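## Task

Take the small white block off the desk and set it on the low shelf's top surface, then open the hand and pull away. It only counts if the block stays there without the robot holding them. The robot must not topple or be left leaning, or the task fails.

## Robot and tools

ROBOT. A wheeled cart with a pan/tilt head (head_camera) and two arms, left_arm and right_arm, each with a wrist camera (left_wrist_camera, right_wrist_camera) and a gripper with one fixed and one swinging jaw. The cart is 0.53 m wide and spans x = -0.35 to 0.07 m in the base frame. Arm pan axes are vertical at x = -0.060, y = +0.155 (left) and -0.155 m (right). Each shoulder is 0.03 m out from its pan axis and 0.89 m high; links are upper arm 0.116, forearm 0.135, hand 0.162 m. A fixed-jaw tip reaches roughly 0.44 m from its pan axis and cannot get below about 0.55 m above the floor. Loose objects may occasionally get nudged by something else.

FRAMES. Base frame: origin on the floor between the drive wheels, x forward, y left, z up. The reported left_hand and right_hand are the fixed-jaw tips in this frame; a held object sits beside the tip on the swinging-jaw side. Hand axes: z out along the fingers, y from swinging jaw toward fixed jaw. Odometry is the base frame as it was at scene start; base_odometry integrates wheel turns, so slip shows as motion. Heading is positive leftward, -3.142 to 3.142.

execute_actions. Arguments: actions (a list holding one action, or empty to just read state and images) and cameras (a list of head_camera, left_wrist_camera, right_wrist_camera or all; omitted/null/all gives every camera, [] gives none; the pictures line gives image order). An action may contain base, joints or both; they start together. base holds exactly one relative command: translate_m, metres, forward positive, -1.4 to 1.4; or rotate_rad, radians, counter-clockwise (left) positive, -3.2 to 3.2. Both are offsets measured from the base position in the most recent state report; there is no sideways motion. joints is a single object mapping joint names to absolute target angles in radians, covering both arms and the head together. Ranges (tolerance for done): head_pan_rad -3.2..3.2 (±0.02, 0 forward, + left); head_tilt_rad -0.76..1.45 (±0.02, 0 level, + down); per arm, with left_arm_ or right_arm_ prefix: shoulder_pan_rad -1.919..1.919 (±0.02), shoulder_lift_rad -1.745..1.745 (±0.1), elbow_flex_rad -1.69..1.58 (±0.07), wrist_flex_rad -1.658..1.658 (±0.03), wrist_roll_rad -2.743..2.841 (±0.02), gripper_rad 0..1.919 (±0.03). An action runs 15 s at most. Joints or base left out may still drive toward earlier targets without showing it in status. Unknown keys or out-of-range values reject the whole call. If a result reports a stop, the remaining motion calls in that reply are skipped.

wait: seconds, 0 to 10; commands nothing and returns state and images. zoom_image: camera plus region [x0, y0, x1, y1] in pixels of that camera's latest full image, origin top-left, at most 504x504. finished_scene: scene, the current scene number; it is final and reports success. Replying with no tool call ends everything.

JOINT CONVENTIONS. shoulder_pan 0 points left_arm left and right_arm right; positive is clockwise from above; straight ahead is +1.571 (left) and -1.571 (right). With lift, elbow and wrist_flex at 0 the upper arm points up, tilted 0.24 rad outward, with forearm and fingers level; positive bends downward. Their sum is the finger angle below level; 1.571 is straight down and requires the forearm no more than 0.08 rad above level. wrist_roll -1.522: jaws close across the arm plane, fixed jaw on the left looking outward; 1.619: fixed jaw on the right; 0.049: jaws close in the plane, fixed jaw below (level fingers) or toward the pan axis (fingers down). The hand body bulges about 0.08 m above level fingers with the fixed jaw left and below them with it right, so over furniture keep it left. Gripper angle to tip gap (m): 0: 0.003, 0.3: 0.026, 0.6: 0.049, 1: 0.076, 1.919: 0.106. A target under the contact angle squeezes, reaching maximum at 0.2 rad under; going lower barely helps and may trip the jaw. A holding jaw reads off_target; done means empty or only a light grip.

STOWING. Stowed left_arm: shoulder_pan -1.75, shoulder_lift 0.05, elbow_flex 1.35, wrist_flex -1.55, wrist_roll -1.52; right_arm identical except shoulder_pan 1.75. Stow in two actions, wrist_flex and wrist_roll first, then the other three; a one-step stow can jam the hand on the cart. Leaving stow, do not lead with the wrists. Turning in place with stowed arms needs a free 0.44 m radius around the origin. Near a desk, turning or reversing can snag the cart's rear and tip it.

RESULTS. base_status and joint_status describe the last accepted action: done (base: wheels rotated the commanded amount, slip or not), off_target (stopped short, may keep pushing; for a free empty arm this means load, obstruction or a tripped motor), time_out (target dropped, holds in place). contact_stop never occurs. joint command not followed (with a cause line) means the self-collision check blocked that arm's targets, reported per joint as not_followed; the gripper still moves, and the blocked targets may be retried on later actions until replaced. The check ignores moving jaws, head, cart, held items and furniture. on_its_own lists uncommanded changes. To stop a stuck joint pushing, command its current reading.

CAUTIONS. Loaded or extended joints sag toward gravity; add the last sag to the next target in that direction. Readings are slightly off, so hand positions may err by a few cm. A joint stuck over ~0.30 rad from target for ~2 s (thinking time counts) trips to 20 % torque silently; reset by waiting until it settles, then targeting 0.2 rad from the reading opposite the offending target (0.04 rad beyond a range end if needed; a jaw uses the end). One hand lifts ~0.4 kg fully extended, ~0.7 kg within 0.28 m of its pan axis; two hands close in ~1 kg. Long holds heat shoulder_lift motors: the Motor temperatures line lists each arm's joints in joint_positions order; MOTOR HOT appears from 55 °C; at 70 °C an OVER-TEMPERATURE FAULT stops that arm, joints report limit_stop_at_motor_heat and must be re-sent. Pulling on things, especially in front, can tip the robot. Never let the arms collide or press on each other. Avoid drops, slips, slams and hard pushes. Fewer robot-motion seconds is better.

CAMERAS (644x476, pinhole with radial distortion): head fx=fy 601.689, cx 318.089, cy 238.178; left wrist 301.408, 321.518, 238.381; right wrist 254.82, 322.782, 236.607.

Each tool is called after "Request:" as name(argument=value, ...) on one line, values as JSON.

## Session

Request:
execute_actions(actions=[{"joints":{"head_tilt_rad":0.4}}])

Scene clock: 1.07 s.
Motor temperatures (°C, as the motors report them): left_arm=[25 26 28 27 27] | right_arm=[25 26 25 27 27]
base_odometry: x=+0.000 y=+0.000 heading=+0.000 (m, m, rad; odometry frame)
base_status: not commanded
joint_positions: head_pan_rad=+0.034 head_tilt_rad=+0.393 left_arm_shoulder_pan_rad=-1.738 left_arm_shoulder_lift_rad=+0.005 left_arm_elbow_flex_rad=+1.402 left_arm_wrist_flex_rad=-1.544 left_arm_wrist_roll_rad=-1.541 left_arm_gripper_rad=+1.920 right_arm_shoulder_pan_rad=+1.735 right_arm_shoulder_lift_rad=+0.021 right_arm_elbow_flex_rad=+1.295 right_arm_wrist_flex_rad=-1.574 right_arm_wrist_roll_rad=-1.545 right_arm_gripper_rad=+1.920
joint_status: all done
left_hand: x=-0.3004 y=+0.1067 z=+0.8959 quat_wxyz=(-0.070, -0.655, -0.049, +0.750) (m; base frame)
right_hand: x=-0.3129 y=-0.1210 z=+0.9176 quat_wxyz=(-0.056, +0.608, -0.057, -0.790) (m; base frame)
pictures: head_camera, left_wrist_camera, right_wrist_camera
Images, in order (width x height): head_camera 644x476, left_wrist_camera 644x476, right_wrist_camera 644x476.

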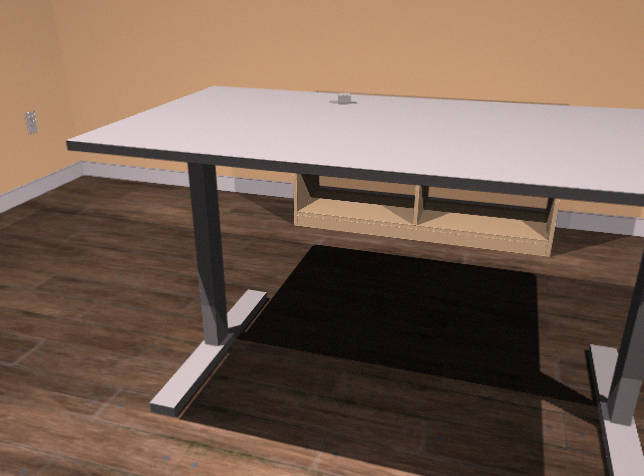

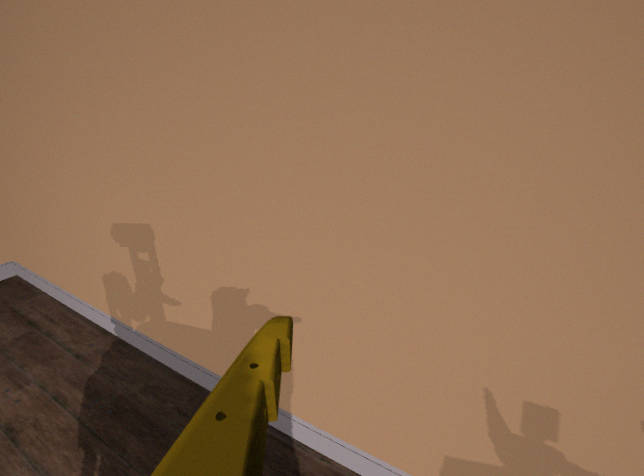

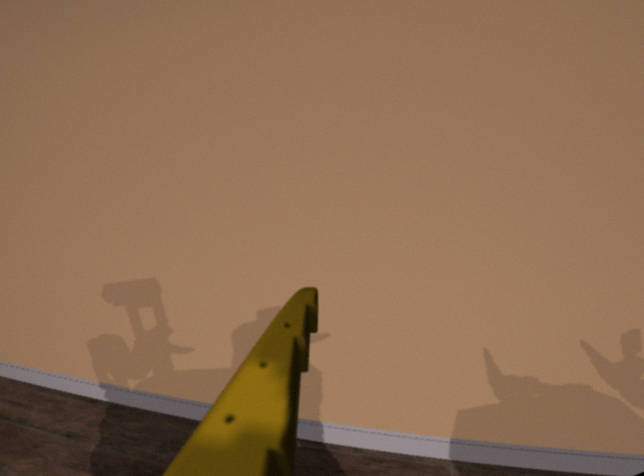

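Request:
execute_actions(actions=[{"base":{"rotate_rad":-0.97},"joints":{"head_tilt_rad":0.5}}], cameras=["head_camera"])

Request:
execute_actions(actions=[{"base":{"translate_m":1.4},"joints":{"head_pan_rad":0.6,"head_tilt_rad":0.6}}], cameras=["head_camera"])

Request:
execute_actions(actions=[{"base":{"rotate_rad":0.55}}], cameras=["head_camera"])

Scene clock: 9.53 s.
Motor temperatures (°C, as the motors report them): left_arm=[25 26 28 27 27] | right_arm=[25 26 25 27 27]
base_odometry: x=-0.001 y=+0.000 heading=-0.969 (m, m, rad; odometry frame)
base_status: done
joint_positions: head_pan_rad=+0.034 head_tilt_rad=+0.494 left_arm_shoulder_pan_rad=-1.738 left_arm_shoulder_lift_rad=+0.005 left_arm_elbow_flex_rad=+1.402 left_arm_wrist_flex_rad=-1.544 left_arm_wrist_roll_rad=-1.541 left_arm_gripper_rad=+1.920 right_arm_shoulder_pan_rad=+1.735 right_arm_shoulder_lift_rad=+0.021 right_arm_elbow_flex_rad=+1.295 right_arm_wrist_flex_rad=-1.574 right_arm_wrist_roll_rad=-1.545 right_arm_gripper_rad=+1.920
joint_status: all done
left_hand: x=-0.3004 y=+0.1067 z=+0.8959 quat_wxyz=(-0.070, -0.655, -0.049, +0.750) (m; base frame)
right_hand: x=-0.3129 y=-0.1210 z=+0.9176 quat_wxyz=(-0.056, +0.608, -0.057, -0.790) (m; base frame)
pictures: head_camera
Images, in order (width x height): head_camera 644x476.

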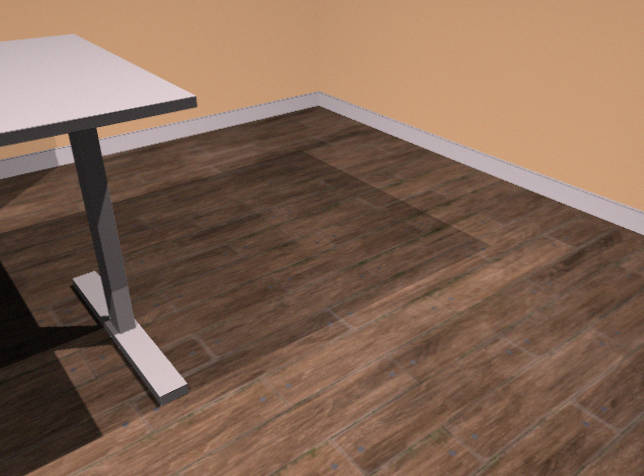

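Scene clock: 17.37 s.
Motor temperatures (°C, as the motors report them): left_arm=[25 26 28 27 27] | right_arm=[25 26 25 27 27]
base_odometry: x=+0.790 y=-1.155 heading=-0.968 (m, m, rad; odometry frame)
base_status: done
joint_positions: head_pan_rad=+0.590 head_tilt_rad=+0.594 left_arm_shoulder_pan_rad=-1.738 left_arm_shoulder_lift_rad=+0.005 left_arm_elbow_flex_rad=+1.402 left_arm_wrist_flex_rad=-1.544 left_arm_wrist_roll_rad=-1.541 left_arm_gripper_rad=+1.920 right_arm_shoulder_pan_rad=+1.735 right_arm_shoulder_lift_rad=+0.021 right_arm_elbow_flex_rad=+1.295 right_arm_wrist_flex_rad=-1.574 right_arm_wrist_roll_rad=-1.545 right_arm_gripper_rad=+1.920
joint_status: all done
left_hand: x=-0.3004 y=+0.1067 z=+0.8959 quat_wxyz=(-0.070, -0.655, -0.049, +0.750) (m; base frame)
right_hand: x=-0.3129 y=-0.1210 z=+0.9176 quat_wxyz=(-0.056, +0.608, -0.057, -0.790) (m; base frame)
pictures: head_camera
Images, in order (width x height): head_camera 644x476.

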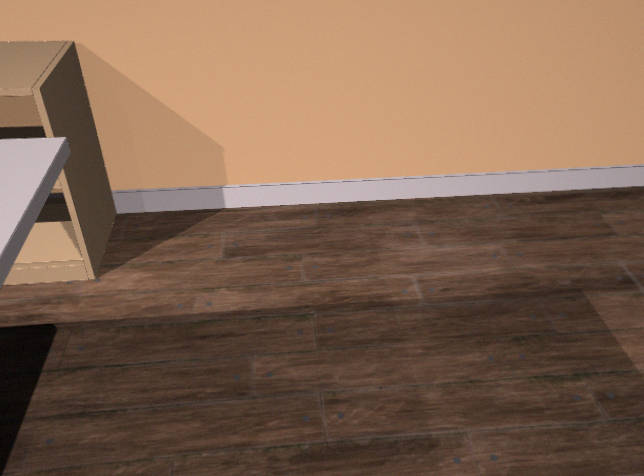

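Scene clock: 18.77 s.
Motor temperatures (°C, as the motors report them): left_arm=[25 26 28 27 27] | right_arm=[25 26 25 27 27]
base_odometry: x=+0.790 y=-1.155 heading=-0.419 (m, m, rad; odometry frame)
base_status: done
joint_positions: head_pan_rad=+0.590 head_tilt_rad=+0.594 left_arm_shoulder_pan_rad=-1.738 left_arm_shoulder_lift_rad=+0.005 left_arm_elbow_flex_rad=+1.402 left_arm_wrist_flex_rad=-1.544 left_arm_wrist_roll_rad=-1.541 left_arm_gripper_rad=+1.920 right_arm_shoulder_pan_rad=+1.735 right_arm_shoulder_lift_rad=+0.021 right_arm_elbow_flex_rad=+1.295 right_arm_wrist_flex_rad=-1.574 right_arm_wrist_roll_rad=-1.545 right_arm_gripper_rad=+1.920
joint_status: not commanded
left_hand: x=-0.3004 y=+0.1067 z=+0.8959 quat_wxyz=(-0.070, -0.655, -0.049, +0.750) (m; base frame)
right_hand: x=-0.3129 y=-0.1210 z=+0.9176 quat_wxyz=(-0.056, +0.608, -0.057, -0.790) (m; base frame)
pictures: head_camera
Images, in order (width x height): head_camera 644x476.

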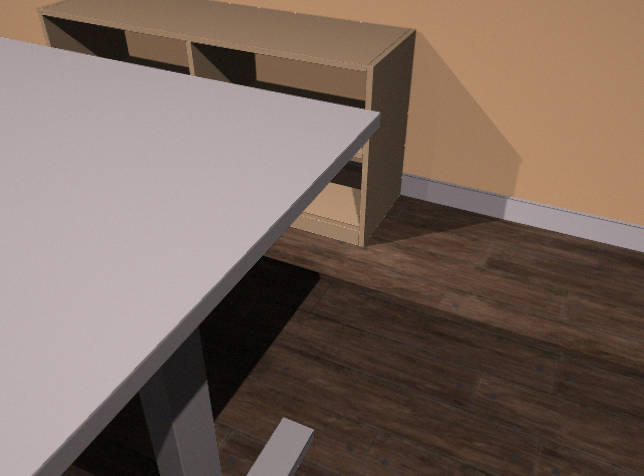

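Request:
execute_actions(actions=[{"base":{"translate_m":1.26},"joints":{"head_pan_rad":0.1,"head_tilt_rad":0.5}}], cameras=[])

Request:
execute_actions(actions=[{"base":{"rotate_rad":1.72},"joints":{"left_arm_shoulder_pan_rad":0,"left_arm_shoulder_lift_rad":-0.6,"left_arm_elbow_flex_rad":0.3}}], cameras=["head_camera"])

Scene clock: 30.53 s.
Motor temperatures (°C, as the motors report them): left_arm=[25 26 28 27 27] | right_arm=[25 26 25 27 27]
base_odometry: x=+1.941 y=-1.667 heading=-0.421 (m, m, rad; odometry frame)
base_status: done
joint_positions: head_pan_rad=+0.110 head_tilt_rad=+0.514 left_arm_shoulder_pan_rad=-1.738 left_arm_shoulder_lift_rad=+0.005 left_arm_elbow_flex_rad=+1.402 left_arm_wrist_flex_rad=-1.544 left_arm_wrist_roll_rad=-1.541 left_arm_gripper_rad=+1.920 right_arm_shoulder_pan_rad=+1.735 right_arm_shoulder_lift_rad=+0.021 right_arm_elbow_flex_rad=+1.295 right_arm_wrist_flex_rad=-1.574 right_arm_wrist_roll_rad=-1.545 right_arm_gripper_rad=+1.920
joint_status: all done
left_hand: x=-0.3004 y=+0.1067 z=+0.8959 quat_wxyz=(-0.070, -0.655, -0.049, +0.750) (m; base frame)
right_hand: x=-0.3129 y=-0.1210 z=+0.9176 quat_wxyz=(-0.056, +0.608, -0.057, -0.790) (m; base frame)
pictures: none
No camera images: the call's "cameras" was empty. Leave "cameras" out to get every camera's image.

Scene clock: 33.37 s.
Motor temperatures (°C, as the motors report them): left_arm=[25 26 28 27 27] | right_arm=[25 26 25 27 27]
base_odometry: x=+1.941 y=-1.667 heading=+1.299 (m, m, rad; odometry frame)
base_status: done
joint_positions: head_pan_rad=+0.110 head_tilt_rad=+0.514 left_arm_shoulder_pan_rad=-0.009 left_arm_shoulder_lift_rad=-0.577 left_arm_elbow_flex_rad=+0.327 left_arm_wrist_flex_rad=-1.544 left_arm_wrist_roll_rad=-1.541 left_arm_gripper_rad=+1.920 right_arm_shoulder_pan_rad=+1.735 right_arm_shoulder_lift_rad=+0.021 right_arm_elbow_flex_rad=+1.295 right_arm_wrist_flex_rad=-1.574 right_arm_wrist_roll_rad=-1.545 right_arm_gripper_rad=+1.920
joint_status: all done
left_hand: x=-0.0685 y=+0.2415 z=+1.1986 quat_wxyz=(+0.693, +0.078, -0.079, +0.712) (m; base frame)
right_hand: x=-0.3129 y=-0.1210 z=+0.9176 quat_wxyz=(-0.056, +0.608, -0.057, -0.790) (m; base frame)
pictures: head_camera
Images, in order (width x height): head_camera 644x476.

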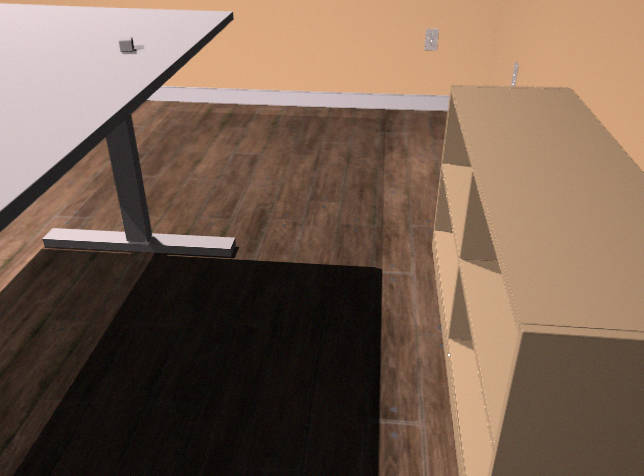

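Request:
execute_actions(actions=[{"base":{"rotate_rad":0.22},"joints":{"left_arm_shoulder_lift_rad":0.2,"left_arm_elbow_flex_rad":-0.6,"left_arm_wrist_flex_rad":1.3,"left_arm_gripper_rad":1.0}}], cameras=[])

Request:
execute_actions(actions=[{"base":{"translate_m":1.0},"joints":{"head_pan_rad":0.4,"head_tilt_rad":0.6}}], cameras=[])

Request:
execute_actions(actions=[{"base":{"rotate_rad":-0.2}}])

Scene clock: 42.87 s.
Motor temperatures (°C, as the motors report them): left_arm=[25 26 28 27 27] | right_arm=[25 26 25 27 27]
base_odometry: x=+1.941 y=-1.667 heading=+1.518 (m, m, rad; odometry frame)
base_status: done
joint_positions: head_pan_rad=+0.110 head_tilt_rad=+0.514 left_arm_shoulder_pan_rad=-0.007 left_arm_shoulder_lift_rad=+0.210 left_arm_elbow_flex_rad=-0.567 left_arm_wrist_flex_rad=+1.297 left_arm_wrist_roll_rad=-1.541 left_arm_gripper_rad=+1.010 right_arm_shoulder_pan_rad=+1.735 right_arm_shoulder_lift_rad=+0.021 right_arm_elbow_flex_rad=+1.295 right_arm_wrist_flex_rad=-1.574 right_arm_wrist_roll_rad=-1.545 right_arm_gripper_rad=+1.920
joint_status: all done
left_hand: x=-0.0699 y=+0.4554 z=+0.9205 quat_wxyz=(+0.216, -0.668, +0.676, +0.222) (m; base frame)
right_hand: x=-0.3129 y=-0.1210 z=+0.9176 quat_wxyz=(-0.056, +0.608, -0.057, -0.790) (m; base frame)
pictures: none
No camera images: the call's "cameras" was empty. Leave "cameras" out to get every camera's image.

Scene clock: 48.70 s.
Motor temperatures (°C, as the motors report them): left_arm=[25 26 28 27 27] | right_arm=[25 26 25 27 27]
base_odometry: x=+1.993 y=-0.669 heading=+1.516 (m, m, rad; odometry frame)
base_status: done
joint_positions: head_pan_rad=+0.390 head_tilt_rad=+0.594 left_arm_shoulder_pan_rad=-0.006 left_arm_shoulder_lift_rad=+0.210 left_arm_elbow_flex_rad=-0.567 left_arm_wrist_flex_rad=+1.297 left_arm_wrist_roll_rad=-1.541 left_arm_gripper_rad=+1.010 right_arm_shoulder_pan_rad=+1.735 right_arm_shoulder_lift_rad=+0.021 right_arm_elbow_flex_rad=+1.295 right_arm_wrist_flex_rad=-1.574 right_arm_wrist_roll_rad=-1.545 right_arm_gripper_rad=+1.920
joint_status: all done
left_hand: x=-0.0695 y=+0.4554 z=+0.9205 quat_wxyz=(+0.216, -0.668, +0.677, +0.222) (m; base frame)
right_hand: x=-0.3129 y=-0.1210 z=+0.9176 quat_wxyz=(-0.056, +0.608, -0.057, -0.790) (m; base frame)
pictures: none
No camera images: the call's "cameras" was empty. Leave "cameras" out to get every camera's image.

Scene clock: 49.63 s.
Motor temperatures (°C, as the motors report them): left_arm=[25 26 28 27 27] | right_arm=[25 26 25 27 27]
base_odometry: x=+1.993 y=-0.668 heading=+1.317 (m, m, rad; odometry frame)
base_status: done
joint_positions: head_pan_rad=+0.390 head_tilt_rad=+0.594 left_arm_shoulder_pan_rad=-0.004 left_arm_shoulder_lift_rad=+0.210 left_arm_elbow_flex_rad=-0.567 left_arm_wrist_flex_rad=+1.297 left_arm_wrist_roll_rad=-1.541 left_arm_gripper_rad=+1.010 right_arm_shoulder_pan_rad=+1.735 right_arm_shoulder_lift_rad=+0.021 right_arm_elbow_flex_rad=+1.295 right_arm_wrist_flex_rad=-1.574 right_arm_wrist_roll_rad=-1.545 right_arm_gripper_rad=+1.920
joint_status: not commanded
left_hand: x=-0.0690 y=+0.4554 z=+0.9205 quat_wxyz=(+0.217, -0.667, +0.677, +0.222) (m; base frame)
right_hand: x=-0.3129 y=-0.1210 z=+0.9176 quat_wxyz=(-0.056, +0.608, -0.057, -0.790) (m; base frame)
pictures: head_camera, left_wrist_camera, right_wrist_camera
Images, in order (width x height): head_camera 644x476, left_wrist_camera 644x476, right_wrist_camera 644x476.

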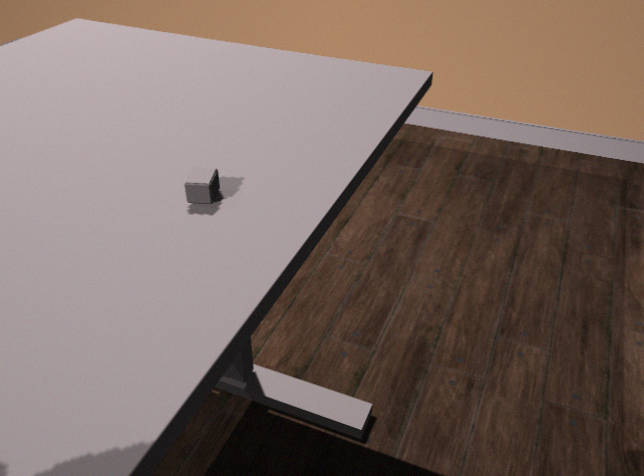

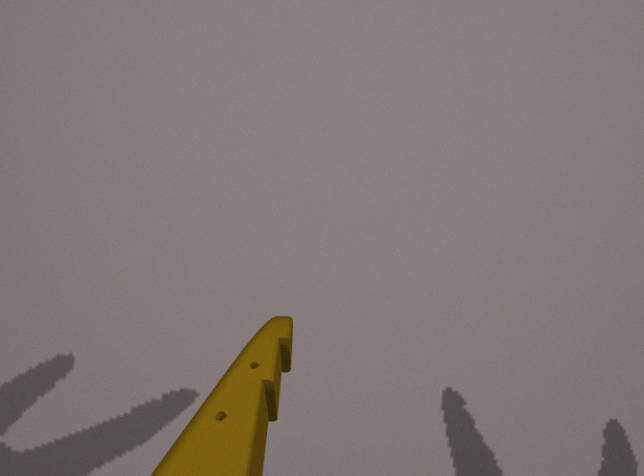

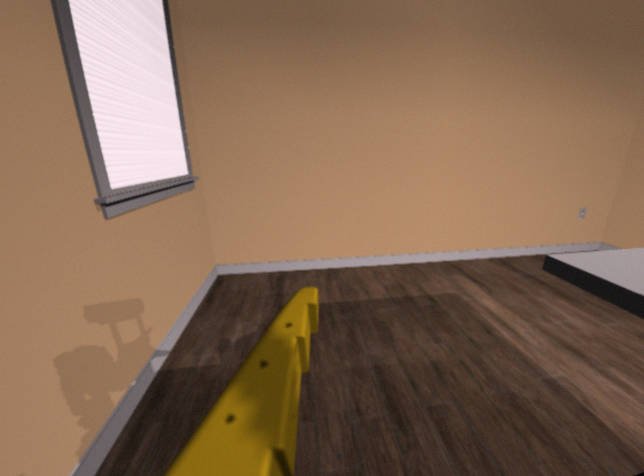

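Request:
execute_actions(actions=[{"base":{"rotate_rad":-0.06}}], cameras=[])

Request:
execute_actions(actions=[{"base":{"translate_m":0.55},"joints":{"head_pan_rad":1.3,"head_tilt_rad":0.85,"left_arm_wrist_flex_rad":1.62}}])

Scene clock: 54.20 s.
Motor temperatures (°C, as the motors report them): left_arm=[25 26 28 27 27] | right_arm=[25 26 25 27 27]
base_odometry: x=+1.993 y=-0.668 heading=+1.254 (m, m, rad; odometry frame)
base_status: done
joint_positions: head_pan_rad=+0.390 head_tilt_rad=+0.594 left_arm_shoulder_pan_rad=-0.004 left_arm_shoulder_lift_rad=+0.210 left_arm_elbow_flex_rad=-0.567 left_arm_wrist_flex_rad=+1.297 left_arm_wrist_roll_rad=-1.541 left_arm_gripper_rad=+1.010 right_arm_shoulder_pan_rad=+1.735 right_arm_shoulder_lift_rad=+0.021 right_arm_elbow_flex_rad=+1.295 right_arm_wrist_flex_rad=-1.574 right_arm_wrist_roll_rad=-1.545 right_arm_gripper_rad=+1.920
joint_status: not commanded
left_hand: x=-0.0690 y=+0.4554 z=+0.9205 quat_wxyz=(+0.217, -0.667, +0.677, +0.222) (m; base frame)
right_hand: x=-0.3129 y=-0.1210 z=+0.9176 quat_wxyz=(-0.056, +0.608, -0.057, -0.790) (m; base frame)
pictures: none
No camera images: the call's "cameras" was empty. Leave "cameras" out to get every camera's image.

Scene clock: 57.87 s.
Motor temperatures (°C, as the motors report them): left_arm=[25 26 28 27 27] | right_arm=[25 26 25 27 27]
base_odometry: x=+2.166 y=-0.146 heading=+1.252 (m, m, rad; odometry frame)
base_status: done
joint_positions: head_pan_rad=+1.290 head_tilt_rad=+0.845 left_arm_shoulder_pan_rad=-0.004 left_arm_shoulder_lift_rad=+0.210 left_arm_elbow_flex_rad=-0.569 left_arm_wrist_flex_rad=+1.616 left_arm_wrist_roll_rad=-1.541 left_arm_gripper_rad=+1.010 right_arm_shoulder_pan_rad=+1.735 right_arm_shoulder_lift_rad=+0.021 right_arm_elbow_flex_rad=+1.295 right_arm_wrist_flex_rad=-1.574 right_arm_wrist_roll_rad=-1.545 right_arm_gripper_rad=+1.920
joint_status: all done
left_hand: x=-0.0688 y=+0.4101 z=+0.8977 quat_wxyz=(+0.109, -0.693, +0.704, +0.111) (m; base frame)
right_hand: x=-0.3129 y=-0.1210 z=+0.9176 quat_wxyz=(-0.056, +0.608, -0.057, -0.790) (m; base frame)
pictures: head_camera, left_wrist_camera, right_wrist_camera
Images, in order (width x height): head_camera 644x476, left_wrist_camera 644x476, right_wrist_camera 644x476.

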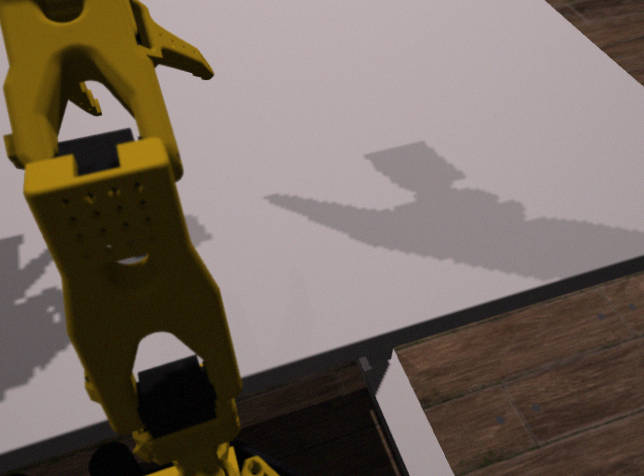

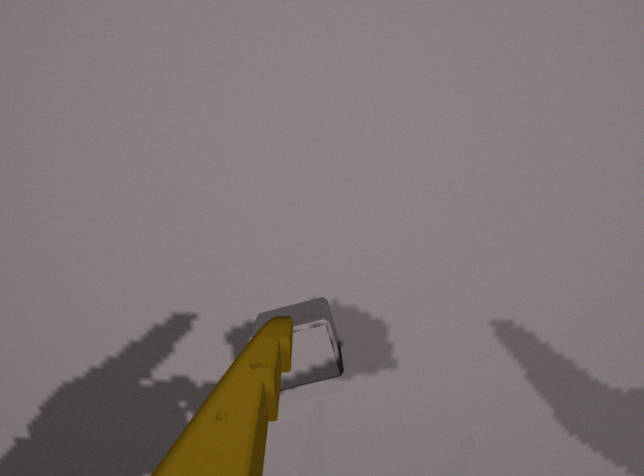

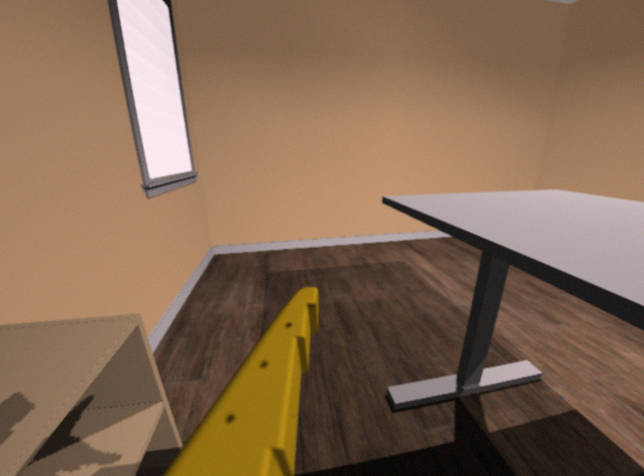

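Request:
execute_actions(actions=[{"joints":{"left_arm_shoulder_pan_rad":-0.18,"left_arm_shoulder_lift_rad":0.08,"left_arm_elbow_flex_rad":-0.25,"head_pan_rad":1.7}}], cameras=["head_camera","left_wrist_camera"])

Scene clock: 63.10 s.
Motor temperatures (°C, as the motors report them): left_arm=[25 26 28 27 27] | right_arm=[25 26 25 27 27]
base_odometry: x=+2.166 y=-0.146 heading=+1.252 (m, m, rad; odometry frame)
base_status: not commanded
joint_positions: head_pan_rad=+1.690 head_tilt_rad=+0.845 left_arm_shoulder_pan_rad=-0.171 left_arm_shoulder_lift_rad=+0.132 left_arm_elbow_flex_rad=-0.247 left_arm_wrist_flex_rad=+1.616 left_arm_wrist_roll_rad=-1.541 left_arm_gripper_rad=+1.010 right_arm_shoulder_pan_rad=+1.735 right_arm_shoulder_lift_rad=+0.021 right_arm_elbow_flex_rad=+1.295 right_arm_wrist_flex_rad=-1.574 right_arm_wrist_roll_rad=-1.545 right_arm_gripper_rad=+1.920
joint_status: all done
left_hand: x=-0.1047 y=+0.3679 z=+0.8623 quat_wxyz=(+0.022, -0.758, +0.651, +0.027) (m; base frame)
right_hand: x=-0.3129 y=-0.1210 z=+0.9176 quat_wxyz=(-0.056, +0.608, -0.057, -0.790) (m; base frame)
pictures: head_camera, left_wrist_camera
Images, in order (width x height): head_camera 644x476, left_wrist_camera 644x476.

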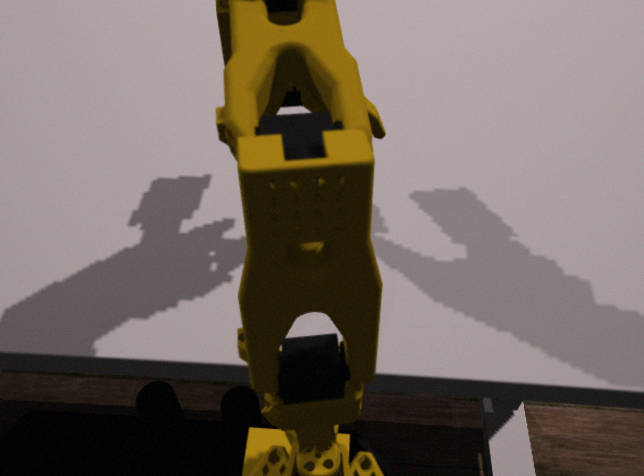

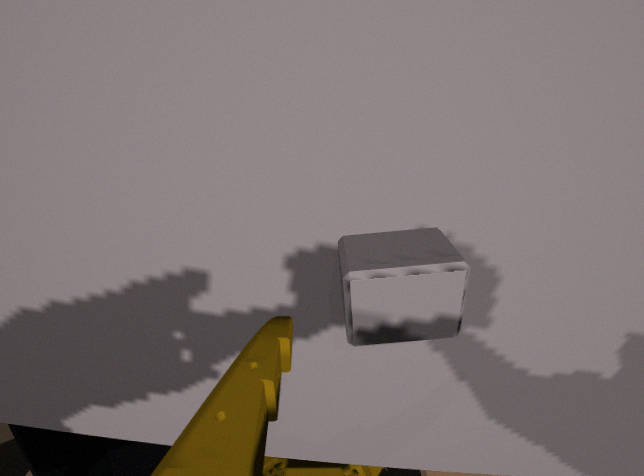

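Descend about 3.5 cm.

Request:
execute_actions(actions=[{"joints":{"left_arm_shoulder_pan_rad":-0.14,"left_arm_elbow_flex_rad":0.02,"left_arm_wrist_flex_rad":1.36}}], cameras=["left_wrist_camera"])

Scene clock: 66.67 s.
Motor temperatures (°C, as the motors report them): left_arm=[25 26 28 27 27] | right_arm=[25 26 25 27 27]
base_odometry: x=+2.166 y=-0.146 heading=+1.252 (m, m, rad; odometry frame)
base_status: not commanded
joint_positions: head_pan_rad=+1.690 head_tilt_rad=+0.845 left_arm_shoulder_pan_rad=-0.148 left_arm_shoulder_lift_rad=+0.131 left_arm_elbow_flex_rad=+0.022 left_arm_wrist_flex_rad=+1.368 left_arm_wrist_roll_rad=-1.541 left_arm_gripper_rad=+1.010 right_arm_shoulder_pan_rad=+1.735 right_arm_shoulder_lift_rad=+0.021 right_arm_elbow_flex_rad=+1.295 right_arm_wrist_flex_rad=-1.574 right_arm_wrist_roll_rad=-1.545 right_arm_gripper_rad=+1.920
joint_status: all done
left_hand: x=-0.0994 y=+0.3665 z=+0.8263 quat_wxyz=(+0.016, -0.751, +0.660, +0.019) (m; base frame)
right_hand: x=-0.3129 y=-0.1210 z=+0.9176 quat_wxyz=(-0.056, +0.608, -0.057, -0.790) (m; base frame)
pictures: left_wrist_camera
Images, in order (width x height): left_wrist_camera 644x476.

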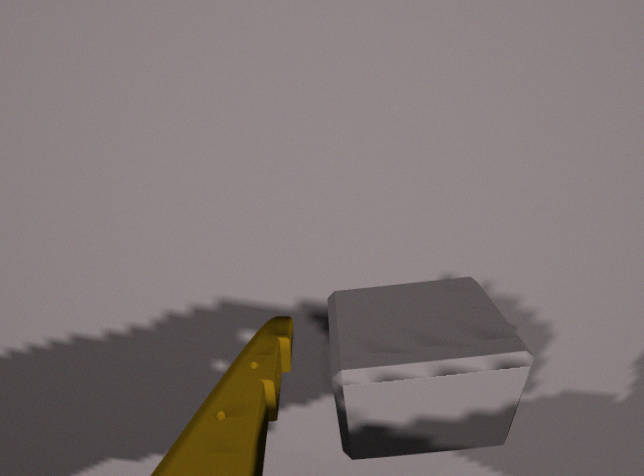

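Request:
execute_actions(actions=[{"joints":{"left_arm_shoulder_pan_rad":-0.10,"left_arm_elbow_flex_rad":0.09,"left_arm_wrist_flex_rad":1.35}}], cameras=["left_wrist_camera"])

Request:
execute_actions(actions=[{"joints":{"left_arm_gripper_rad":0.22}}], cameras=["left_wrist_camera"])

Request:
execute_actions(actions=[{"joints":{"left_arm_elbow_flex_rad":-0.5}}], cameras=["left_wrist_camera"])

Scene clock: 72.47 s.
Motor temperatures (°C, as the motors report them): left_arm=[25 26 28 27 27] | right_arm=[25 26 25 27 27]
base_odometry: x=+2.166 y=-0.146 heading=+1.252 (m, m, rad; odometry frame)
base_status: not commanded
joint_positions: head_pan_rad=+1.690 head_tilt_rad=+0.845 left_arm_shoulder_pan_rad=-0.110 left_arm_shoulder_lift_rad=+0.123 left_arm_elbow_flex_rad=+0.091 left_arm_wrist_flex_rad=+1.356 left_arm_wrist_roll_rad=-1.541 left_arm_gripper_rad=+1.010 right_arm_shoulder_pan_rad=+1.735 right_arm_shoulder_lift_rad=+0.021 right_arm_elbow_flex_rad=+1.295 right_arm_wrist_flex_rad=-1.574 right_arm_wrist_roll_rad=-1.545 right_arm_gripper_rad=+1.920
joint_status: all done
left_hand: x=-0.0902 y=+0.3580 z=+0.8182 quat_wxyz=(+0.000, -0.739, +0.674, +0.001) (m; base frame)
right_hand: x=-0.3129 y=-0.1210 z=+0.9176 quat_wxyz=(-0.056, +0.608, -0.057, -0.790) (m; base frame)
pictures: left_wrist_camera
Images, in order (width x height): left_wrist_camera 644x476.

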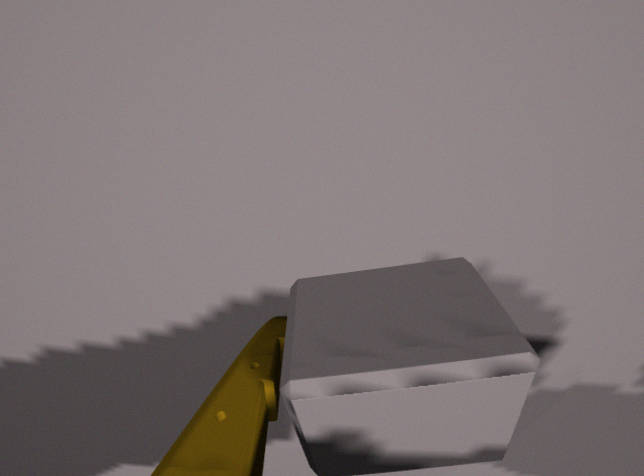

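Scene clock: 73.40 s.
Motor temperatures (°C, as the motors report them): left_arm=[25 26 28 27 27] | right_arm=[25 26 25 27 27]
base_odometry: x=+2.166 y=-0.146 heading=+1.252 (m, m, rad; odometry frame)
base_status: not commanded
joint_positions: head_pan_rad=+1.690 head_tilt_rad=+0.845 left_arm_shoulder_pan_rad=-0.107 left_arm_shoulder_lift_rad=+0.118 left_arm_elbow_flex_rad=+0.091 left_arm_wrist_flex_rad=+1.356 left_arm_wrist_roll_rad=-1.541 left_arm_gripper_rad=+0.454 right_arm_shoulder_pan_rad=+1.735 right_arm_shoulder_lift_rad=+0.021 right_arm_elbow_flex_rad=+1.295 right_arm_wrist_flex_rad=-1.574 right_arm_wrist_roll_rad=-1.545 right_arm_gripper_rad=+1.920
joint_status: left_arm_gripper_rad off_target (ended at +0.454, target +0.220)
left_hand: x=-0.0896 y=+0.3584 z=+0.8190 quat_wxyz=(+0.002, -0.738, +0.675, +0.002) (m; base frame)
right_hand: x=-0.3129 y=-0.1210 z=+0.9176 quat_wxyz=(-0.056, +0.608, -0.057, -0.790) (m; base frame)
pictures: left_wrist_camera
Images, in order (width x height): left_wrist_camera 644x476.

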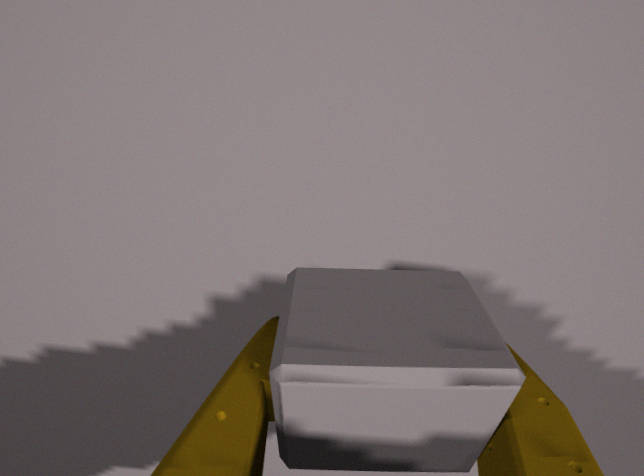

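Scene clock: 74.60 s.
Motor temperatures (°C, as the motors report them): left_arm=[25 26 28 27 27] | right_arm=[25 26 25 27 27]
base_odometry: x=+2.166 y=-0.146 heading=+1.252 (m, m, rad; odometry frame)
base_status: not commanded
joint_positions: head_pan_rad=+1.690 head_tilt_rad=+0.845 left_arm_shoulder_pan_rad=-0.107 left_arm_shoulder_lift_rad=+0.118 left_arm_elbow_flex_rad=-0.464 left_arm_wrist_flex_rad=+1.356 left_arm_wrist_roll_rad=-1.541 left_arm_gripper_rad=+0.454 right_arm_shoulder_pan_rad=+1.735 right_arm_shoulder_lift_rad=+0.021 right_arm_elbow_flex_rad=+1.295 right_arm_wrist_flex_rad=-1.574 right_arm_wrist_roll_rad=-1.545 right_arm_gripper_rad=+1.920
joint_status: all done
left_hand: x=-0.0978 y=+0.4346 z=+0.9172 quat_wxyz=(+0.183, -0.709, +0.649, +0.208) (m; base frame)
right_hand: x=-0.3129 y=-0.1210 z=+0.9176 quat_wxyz=(-0.056, +0.608, -0.057, -0.790) (m; base frame)
pictures: left_wrist_camera
Images, in order (width x height): left_wrist_camera 644x476.

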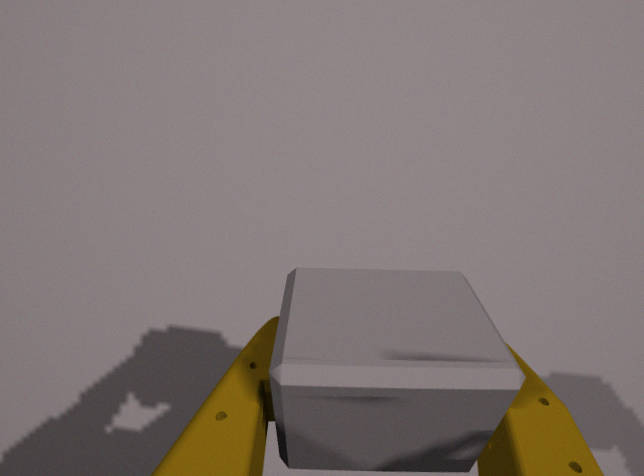

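Request:
execute_actions(actions=[{"base":{"rotate_rad":0.16},"joints":{"left_arm_shoulder_pan_rad":1.7,"head_pan_rad":0.0,"head_tilt_rad":0.8}}], cameras=["right_wrist_camera"])

Request:
execute_actions(actions=[{"base":{"translate_m":-1.4}}], cameras=["head_camera"])

Request:
execute_actions(actions=[{"base":{"rotate_rad":-0.75}}], cameras=["head_camera"])

Scene clock: 82.03 s.
Motor temperatures (°C, as the motors report them): left_arm=[25 26 28 27 27] | right_arm=[25 26 25 27 27]
base_odometry: x=+2.166 y=-0.145 heading=+1.412 (m, m, rad; odometry frame)
base_status: done
joint_positions: head_pan_rad=+0.010 head_tilt_rad=+0.815 left_arm_shoulder_pan_rad=+1.691 left_arm_shoulder_lift_rad=+0.118 left_arm_elbow_flex_rad=-0.466 left_arm_wrist_flex_rad=+1.356 left_arm_wrist_roll_rad=-1.541 left_arm_gripper_rad=+0.454 right_arm_shoulder_pan_rad=+1.735 right_arm_shoulder_lift_rad=+0.021 right_arm_elbow_flex_rad=+1.295 right_arm_wrist_flex_rad=-1.574 right_arm_wrist_roll_rad=-1.545 right_arm_gripper_rad=+1.920
joint_status: all done
left_hand: x=+0.2210 y=+0.1289 z=+0.9175 quat_wxyz=(+0.277, +0.067, +0.958, -0.014) (m; base frame)
right_hand: x=-0.3129 y=-0.1210 z=+0.9176 quat_wxyz=(-0.056, +0.608, -0.057, -0.790) (m; base frame)
pictures: right_wrist_camera
Images, in order (width x height): right_wrist_camera 644x476.

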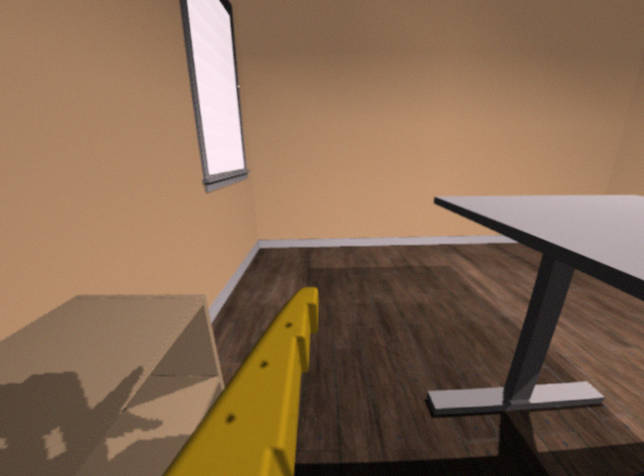

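Scene clock: 89.80 s.
Motor temperatures (°C, as the motors report them): left_arm=[25 26 28 27 27] | right_arm=[25 26 25 27 27]
base_odometry: x=+1.948 y=-1.528 heading=+1.414 (m, m, rad; odometry frame)
base_status: done
joint_positions: head_pan_rad=+0.010 head_tilt_rad=+0.815 left_arm_shoulder_pan_rad=+1.691 left_arm_shoulder_lift_rad=+0.118 left_arm_elbow_flex_rad=-0.466 left_arm_wrist_flex_rad=+1.356 left_arm_wrist_roll_rad=-1.541 left_arm_gripper_rad=+0.454 right_arm_shoulder_pan_rad=+1.735 right_arm_shoulder_lift_rad=+0.021 right_arm_elbow_flex_rad=+1.295 right_arm_wrist_flex_rad=-1.574 right_arm_wrist_roll_rad=-1.545 right_arm_gripper_rad=+1.920
joint_status: not commanded
left_hand: x=+0.2210 y=+0.1289 z=+0.9175 quat_wxyz=(+0.277, +0.067, +0.958, -0.014) (m; base frame)
right_hand: x=-0.3129 y=-0.1210 z=+0.9176 quat_wxyz=(-0.056, +0.608, -0.057, -0.790) (m; base frame)
pictures: head_camera
Images, in order (width x height): head_camera 644x476.

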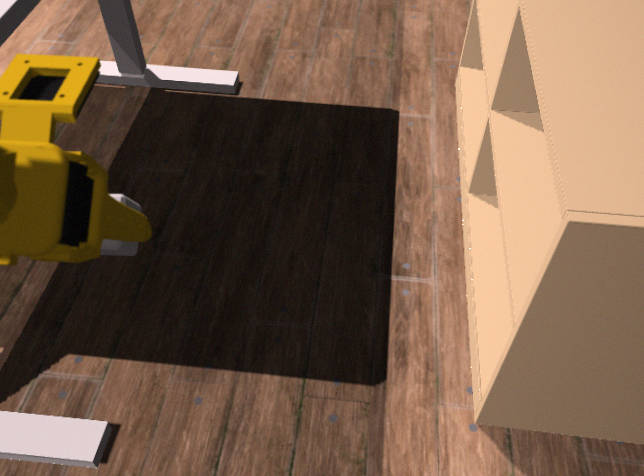

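Scene clock: 91.43 s.
Motor temperatures (°C, as the motors report them): left_arm=[25 26 28 27 27] | right_arm=[25 26 25 27 27]
base_odometry: x=+1.948 y=-1.529 heading=+0.665 (m, m, rad; odometry frame)
base_status: done
joint_positions: head_pan_rad=+0.010 head_tilt_rad=+0.815 left_arm_shoulder_pan_rad=+1.692 left_arm_shoulder_lift_rad=+0.118 left_arm_elbow_flex_rad=-0.466 left_arm_wrist_flex_rad=+1.356 left_arm_wrist_roll_rad=-1.541 left_arm_gripper_rad=+0.454 right_arm_shoulder_pan_rad=+1.735 right_arm_shoulder_lift_rad=+0.021 right_arm_elbow_flex_rad=+1.295 right_arm_wrist_flex_rad=-1.574 right_arm_wrist_roll_rad=-1.545 right_arm_gripper_rad=+1.920
joint_status: not commanded
left_hand: x=+0.2210 y=+0.1285 z=+0.9175 quat_wxyz=(+0.277, +0.067, +0.958, -0.014) (m; base frame)
right_hand: x=-0.3129 y=-0.1210 z=+0.9176 quat_wxyz=(-0.056, +0.608, -0.057, -0.790) (m; base frame)
pictures: head_camera
Images, in order (width x height): head_camera 644x476.

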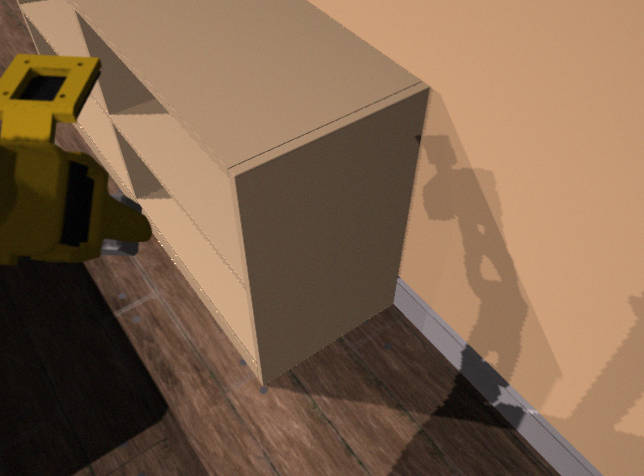

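Request:
execute_actions(actions=[{"base":{"translate_m":0.55},"joints":{"head_pan_rad":0.3,"head_tilt_rad":1.1,"left_arm_shoulder_pan_rad":1.6,"left_arm_wrist_flex_rad":0.85,"left_arm_shoulder_lift_rad":1.4,"left_arm_elbow_flex_rad":-1.05}}], cameras=["head_camera","left_wrist_camera"])

Scene clock: 104.63 s.
Motor temperatures (°C, as the motors report them): left_arm=[25 26 28 27 27] | right_arm=[25 26 25 27 27]
base_odometry: x=+2.381 y=-1.190 heading=+0.664 (m, m, rad; odometry frame)
base_status: done
joint_positions: head_pan_rad=+0.290 head_tilt_rad=+1.095 left_arm_shoulder_pan_rad=+1.608 left_arm_shoulder_lift_rad=+1.421 left_arm_elbow_flex_rad=-1.018 left_arm_wrist_flex_rad=+0.859 left_arm_wrist_roll_rad=-1.541 left_arm_gripper_rad=+0.454 right_arm_shoulder_pan_rad=+1.735 right_arm_shoulder_lift_rad=+0.021 right_arm_elbow_flex_rad=+1.295 right_arm_wrist_flex_rad=-1.574 right_arm_wrist_roll_rad=-1.545 right_arm_gripper_rad=+1.920
joint_status: all done
left_hand: x=+0.2610 y=+0.1508 z=+0.6822 quat_wxyz=(+0.154, +0.028, +0.988, -0.001) (m; base frame)
right_hand: x=-0.3129 y=-0.1210 z=+0.9176 quat_wxyz=(-0.056, +0.608, -0.057, -0.790) (m; base frame)
pictures: head_camera, left_wrist_camera
Images, in order (width x height): head_camera 644x476, left_wrist_camera 644x476.

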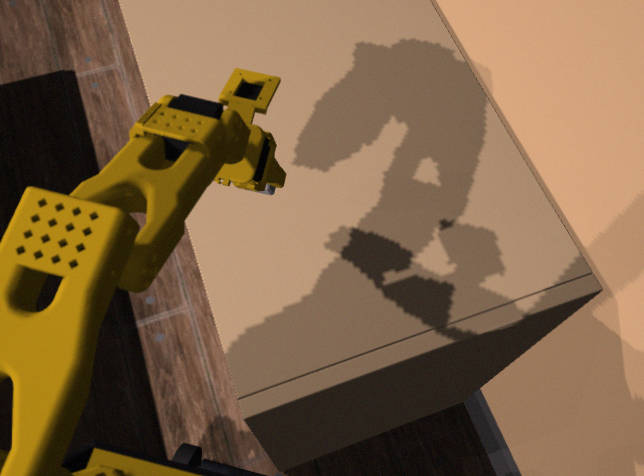

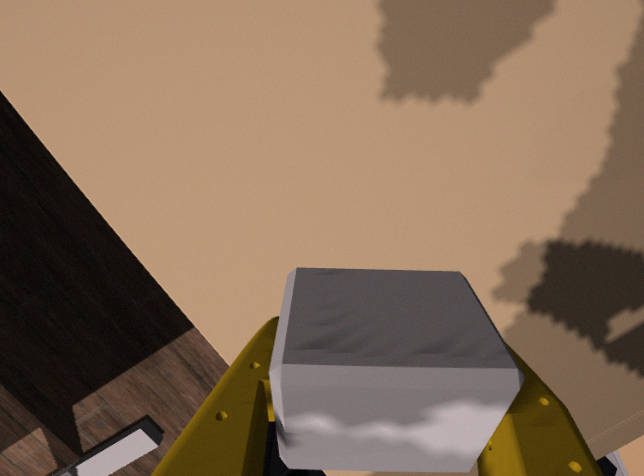

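Request:
execute_actions(actions=[{"joints":{"left_arm_shoulder_pan_rad":1.78,"left_arm_wrist_flex_rad":0.7,"left_arm_shoulder_lift_rad":1.67}}], cameras=["head_camera","left_wrist_camera"])

Request:
execute_actions(actions=[{"joints":{"left_arm_gripper_rad":1.0}}], cameras=["left_wrist_camera"])

Request:
execute_actions(actions=[{"joints":{"left_arm_shoulder_lift_rad":0.9,"left_arm_wrist_flex_rad":1.4}}], cameras=["left_wrist_camera"])

Request:
execute_actions(actions=[{"base":{"translate_m":-0.3},"joints":{"head_tilt_rad":0.8,"left_arm_shoulder_pan_rad":1.3}}], cameras=["head_camera"])

Scene clock: 114.90 s.
Motor temperatures (°C, as the motors report them): left_arm=[25 26 28 27 27] | right_arm=[25 26 25 27 27]
base_odometry: x=+2.381 y=-1.190 heading=+0.664 (m, m, rad; odometry frame)
base_status: not commanded
joint_positions: head_pan_rad=+0.290 head_tilt_rad=+1.095 left_arm_shoulder_pan_rad=+1.771 left_arm_shoulder_lift_rad=+1.675 left_arm_elbow_flex_rad=-1.027 left_arm_wrist_flex_rad=+0.708 left_arm_wrist_roll_rad=-1.541 left_arm_gripper_rad=+0.454 right_arm_shoulder_pan_rad=+1.735 right_arm_shoulder_lift_rad=+0.021 right_arm_elbow_flex_rad=+1.295 right_arm_wrist_flex_rad=-1.574 right_arm_wrist_roll_rad=-1.545 right_arm_gripper_rad=+1.920
joint_status: all done
left_hand: x=+0.2201 y=+0.1062 z=+0.6203 quat_wxyz=(+0.107, +0.108, +0.988, -0.010) (m; base frame)
right_hand: x=-0.3129 y=-0.1210 z=+0.9176 quat_wxyz=(-0.056, +0.608, -0.057, -0.790) (m; base frame)
pictures: head_camera, left_wrist_camera
Images, in order (width x height): head_camera 644x476, left_wrist_camera 644x476.

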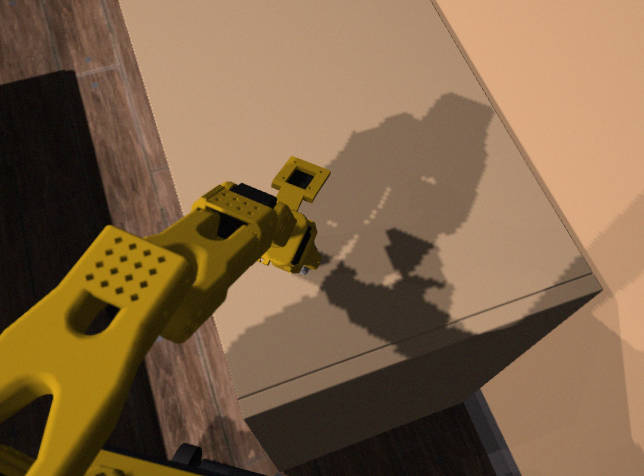

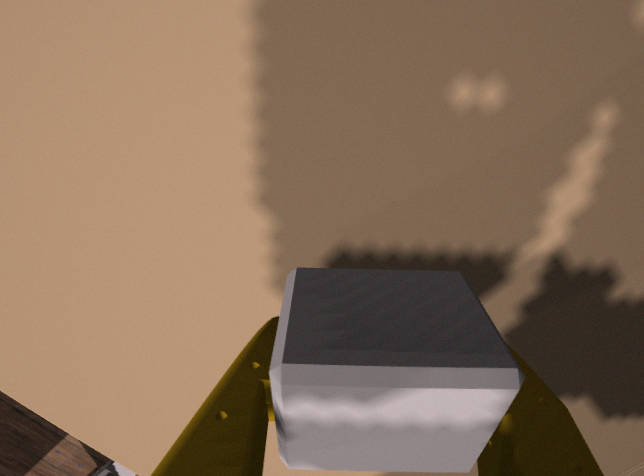

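Scene clock: 115.83 s.
Motor temperatures (°C, as the motors report them): left_arm=[25 26 28 27 27] | right_arm=[25 26 25 27 27]
base_odometry: x=+2.381 y=-1.190 heading=+0.664 (m, m, rad; odometry frame)
base_status: not commanded
joint_positions: head_pan_rad=+0.290 head_tilt_rad=+1.095 left_arm_shoulder_pan_rad=+1.771 left_arm_shoulder_lift_rad=+1.684 left_arm_elbow_flex_rad=-1.027 left_arm_wrist_flex_rad=+0.708 left_arm_wrist_roll_rad=-1.541 left_arm_gripper_rad=+0.989 right_arm_shoulder_pan_rad=+1.735 right_arm_shoulder_lift_rad=+0.021 right_arm_elbow_flex_rad=+1.295 right_arm_wrist_flex_rad=-1.574 right_arm_wrist_roll_rad=-1.545 right_arm_gripper_rad=+1.920
joint_status: all done
left_hand: x=+0.2177 y=+0.1067 z=+0.6180 quat_wxyz=(+0.102, +0.109, +0.989, -0.009) (m; base frame)
right_hand: x=-0.3129 y=-0.1210 z=+0.9176 quat_wxyz=(-0.056, +0.608, -0.057, -0.790) (m; base frame)
pictures: left_wrist_camera
Images, in order (width x height): left_wrist_camera 644x476.

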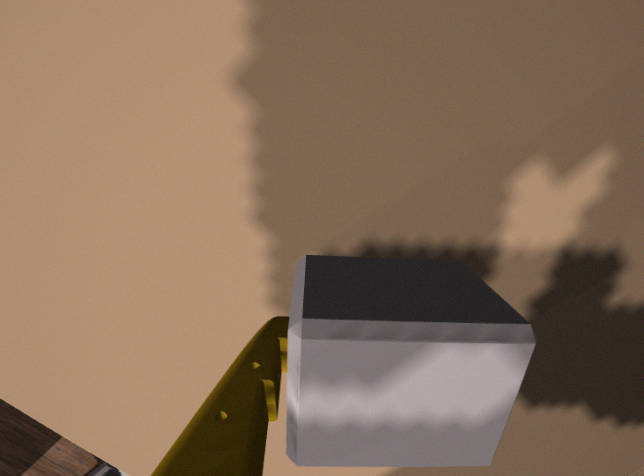

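Scene clock: 117.10 s.
Motor temperatures (°C, as the motors report them): left_arm=[25 26 28 27 27] | right_arm=[25 26 25 27 27]
base_odometry: x=+2.381 y=-1.190 heading=+0.664 (m, m, rad; odometry frame)
base_status: not commanded
joint_positions: head_pan_rad=+0.290 head_tilt_rad=+1.095 left_arm_shoulder_pan_rad=+1.771 left_arm_shoulder_lift_rad=+0.971 left_arm_elbow_flex_rad=-1.027 left_arm_wrist_flex_rad=+1.396 left_arm_wrist_roll_rad=-1.541 left_arm_gripper_rad=+0.990 right_arm_shoulder_pan_rad=+1.735 right_arm_shoulder_lift_rad=+0.021 right_arm_elbow_flex_rad=+1.295 right_arm_wrist_flex_rad=-1.574 right_arm_wrist_roll_rad=-1.545 right_arm_gripper_rad=+1.920
joint_status: all done
left_hand: x=+0.2456 y=+0.1010 z=+0.7909 quat_wxyz=(+0.115, +0.108, +0.987, -0.010) (m; base frame)
right_hand: x=-0.3129 y=-0.1210 z=+0.9176 quat_wxyz=(-0.056, +0.608, -0.057, -0.790) (m; base frame)
pictures: left_wrist_camera
Images, in order (width x height): left_wrist_camera 644x476.

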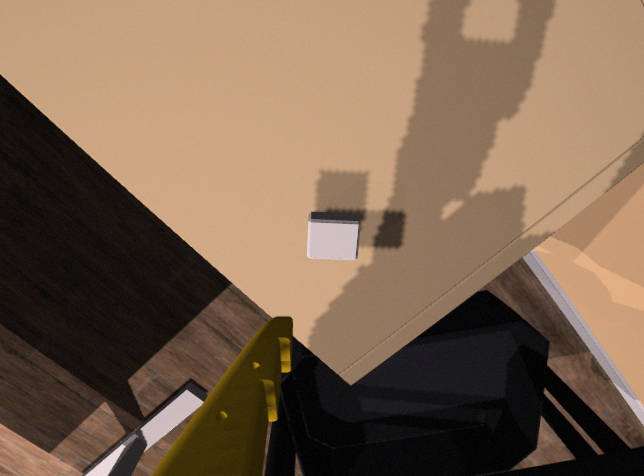

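Scene clock: 119.43 s.
Motor temperatures (°C, as the motors report them): left_arm=[25 26 28 27 27] | right_arm=[25 26 25 27 27]
base_odometry: x=+2.145 y=-1.375 heading=+0.663 (m, m, rad; odometry frame)
base_status: done
joint_positions: head_pan_rad=+0.290 head_tilt_rad=+0.815 left_arm_shoulder_pan_rad=+1.309 left_arm_shoulder_lift_rad=+0.971 left_arm_elbow_flex_rad=-1.027 left_arm_wrist_flex_rad=+1.396 left_arm_wrist_roll_rad=-1.541 left_arm_gripper_rad=+0.990 right_arm_shoulder_pan_rad=+1.735 right_arm_shoulder_lift_rad=+0.021 right_arm_elbow_flex_rad=+1.295 right_arm_wrist_flex_rad=-1.574 right_arm_wrist_roll_rad=-1.545 right_arm_gripper_rad=+1.920
joint_status: all done
left_hand: x=+0.2377 y=+0.2428 z=+0.7909 quat_wxyz=(+0.114, -0.120, +0.986, +0.016) (m; base frame)
right_hand: x=-0.3129 y=-0.1210 z=+0.9176 quat_wxyz=(-0.056, +0.608, -0.057, -0.790) (m; base frame)
pictures: head_camera
Images, in order (width x height): head_camera 644x476.

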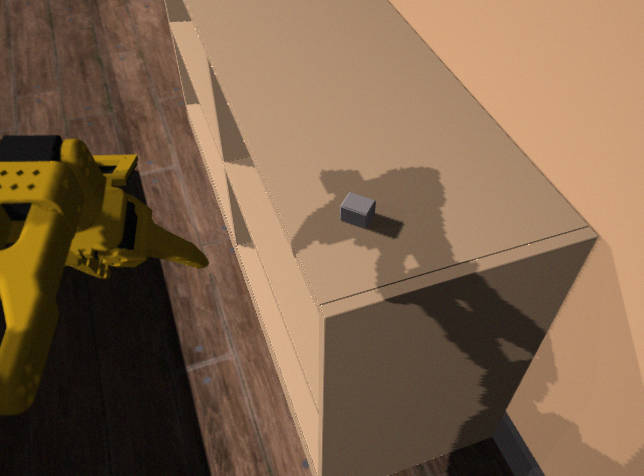

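Request:
finished_scene(scene=2)

The scene is finished: the task was done.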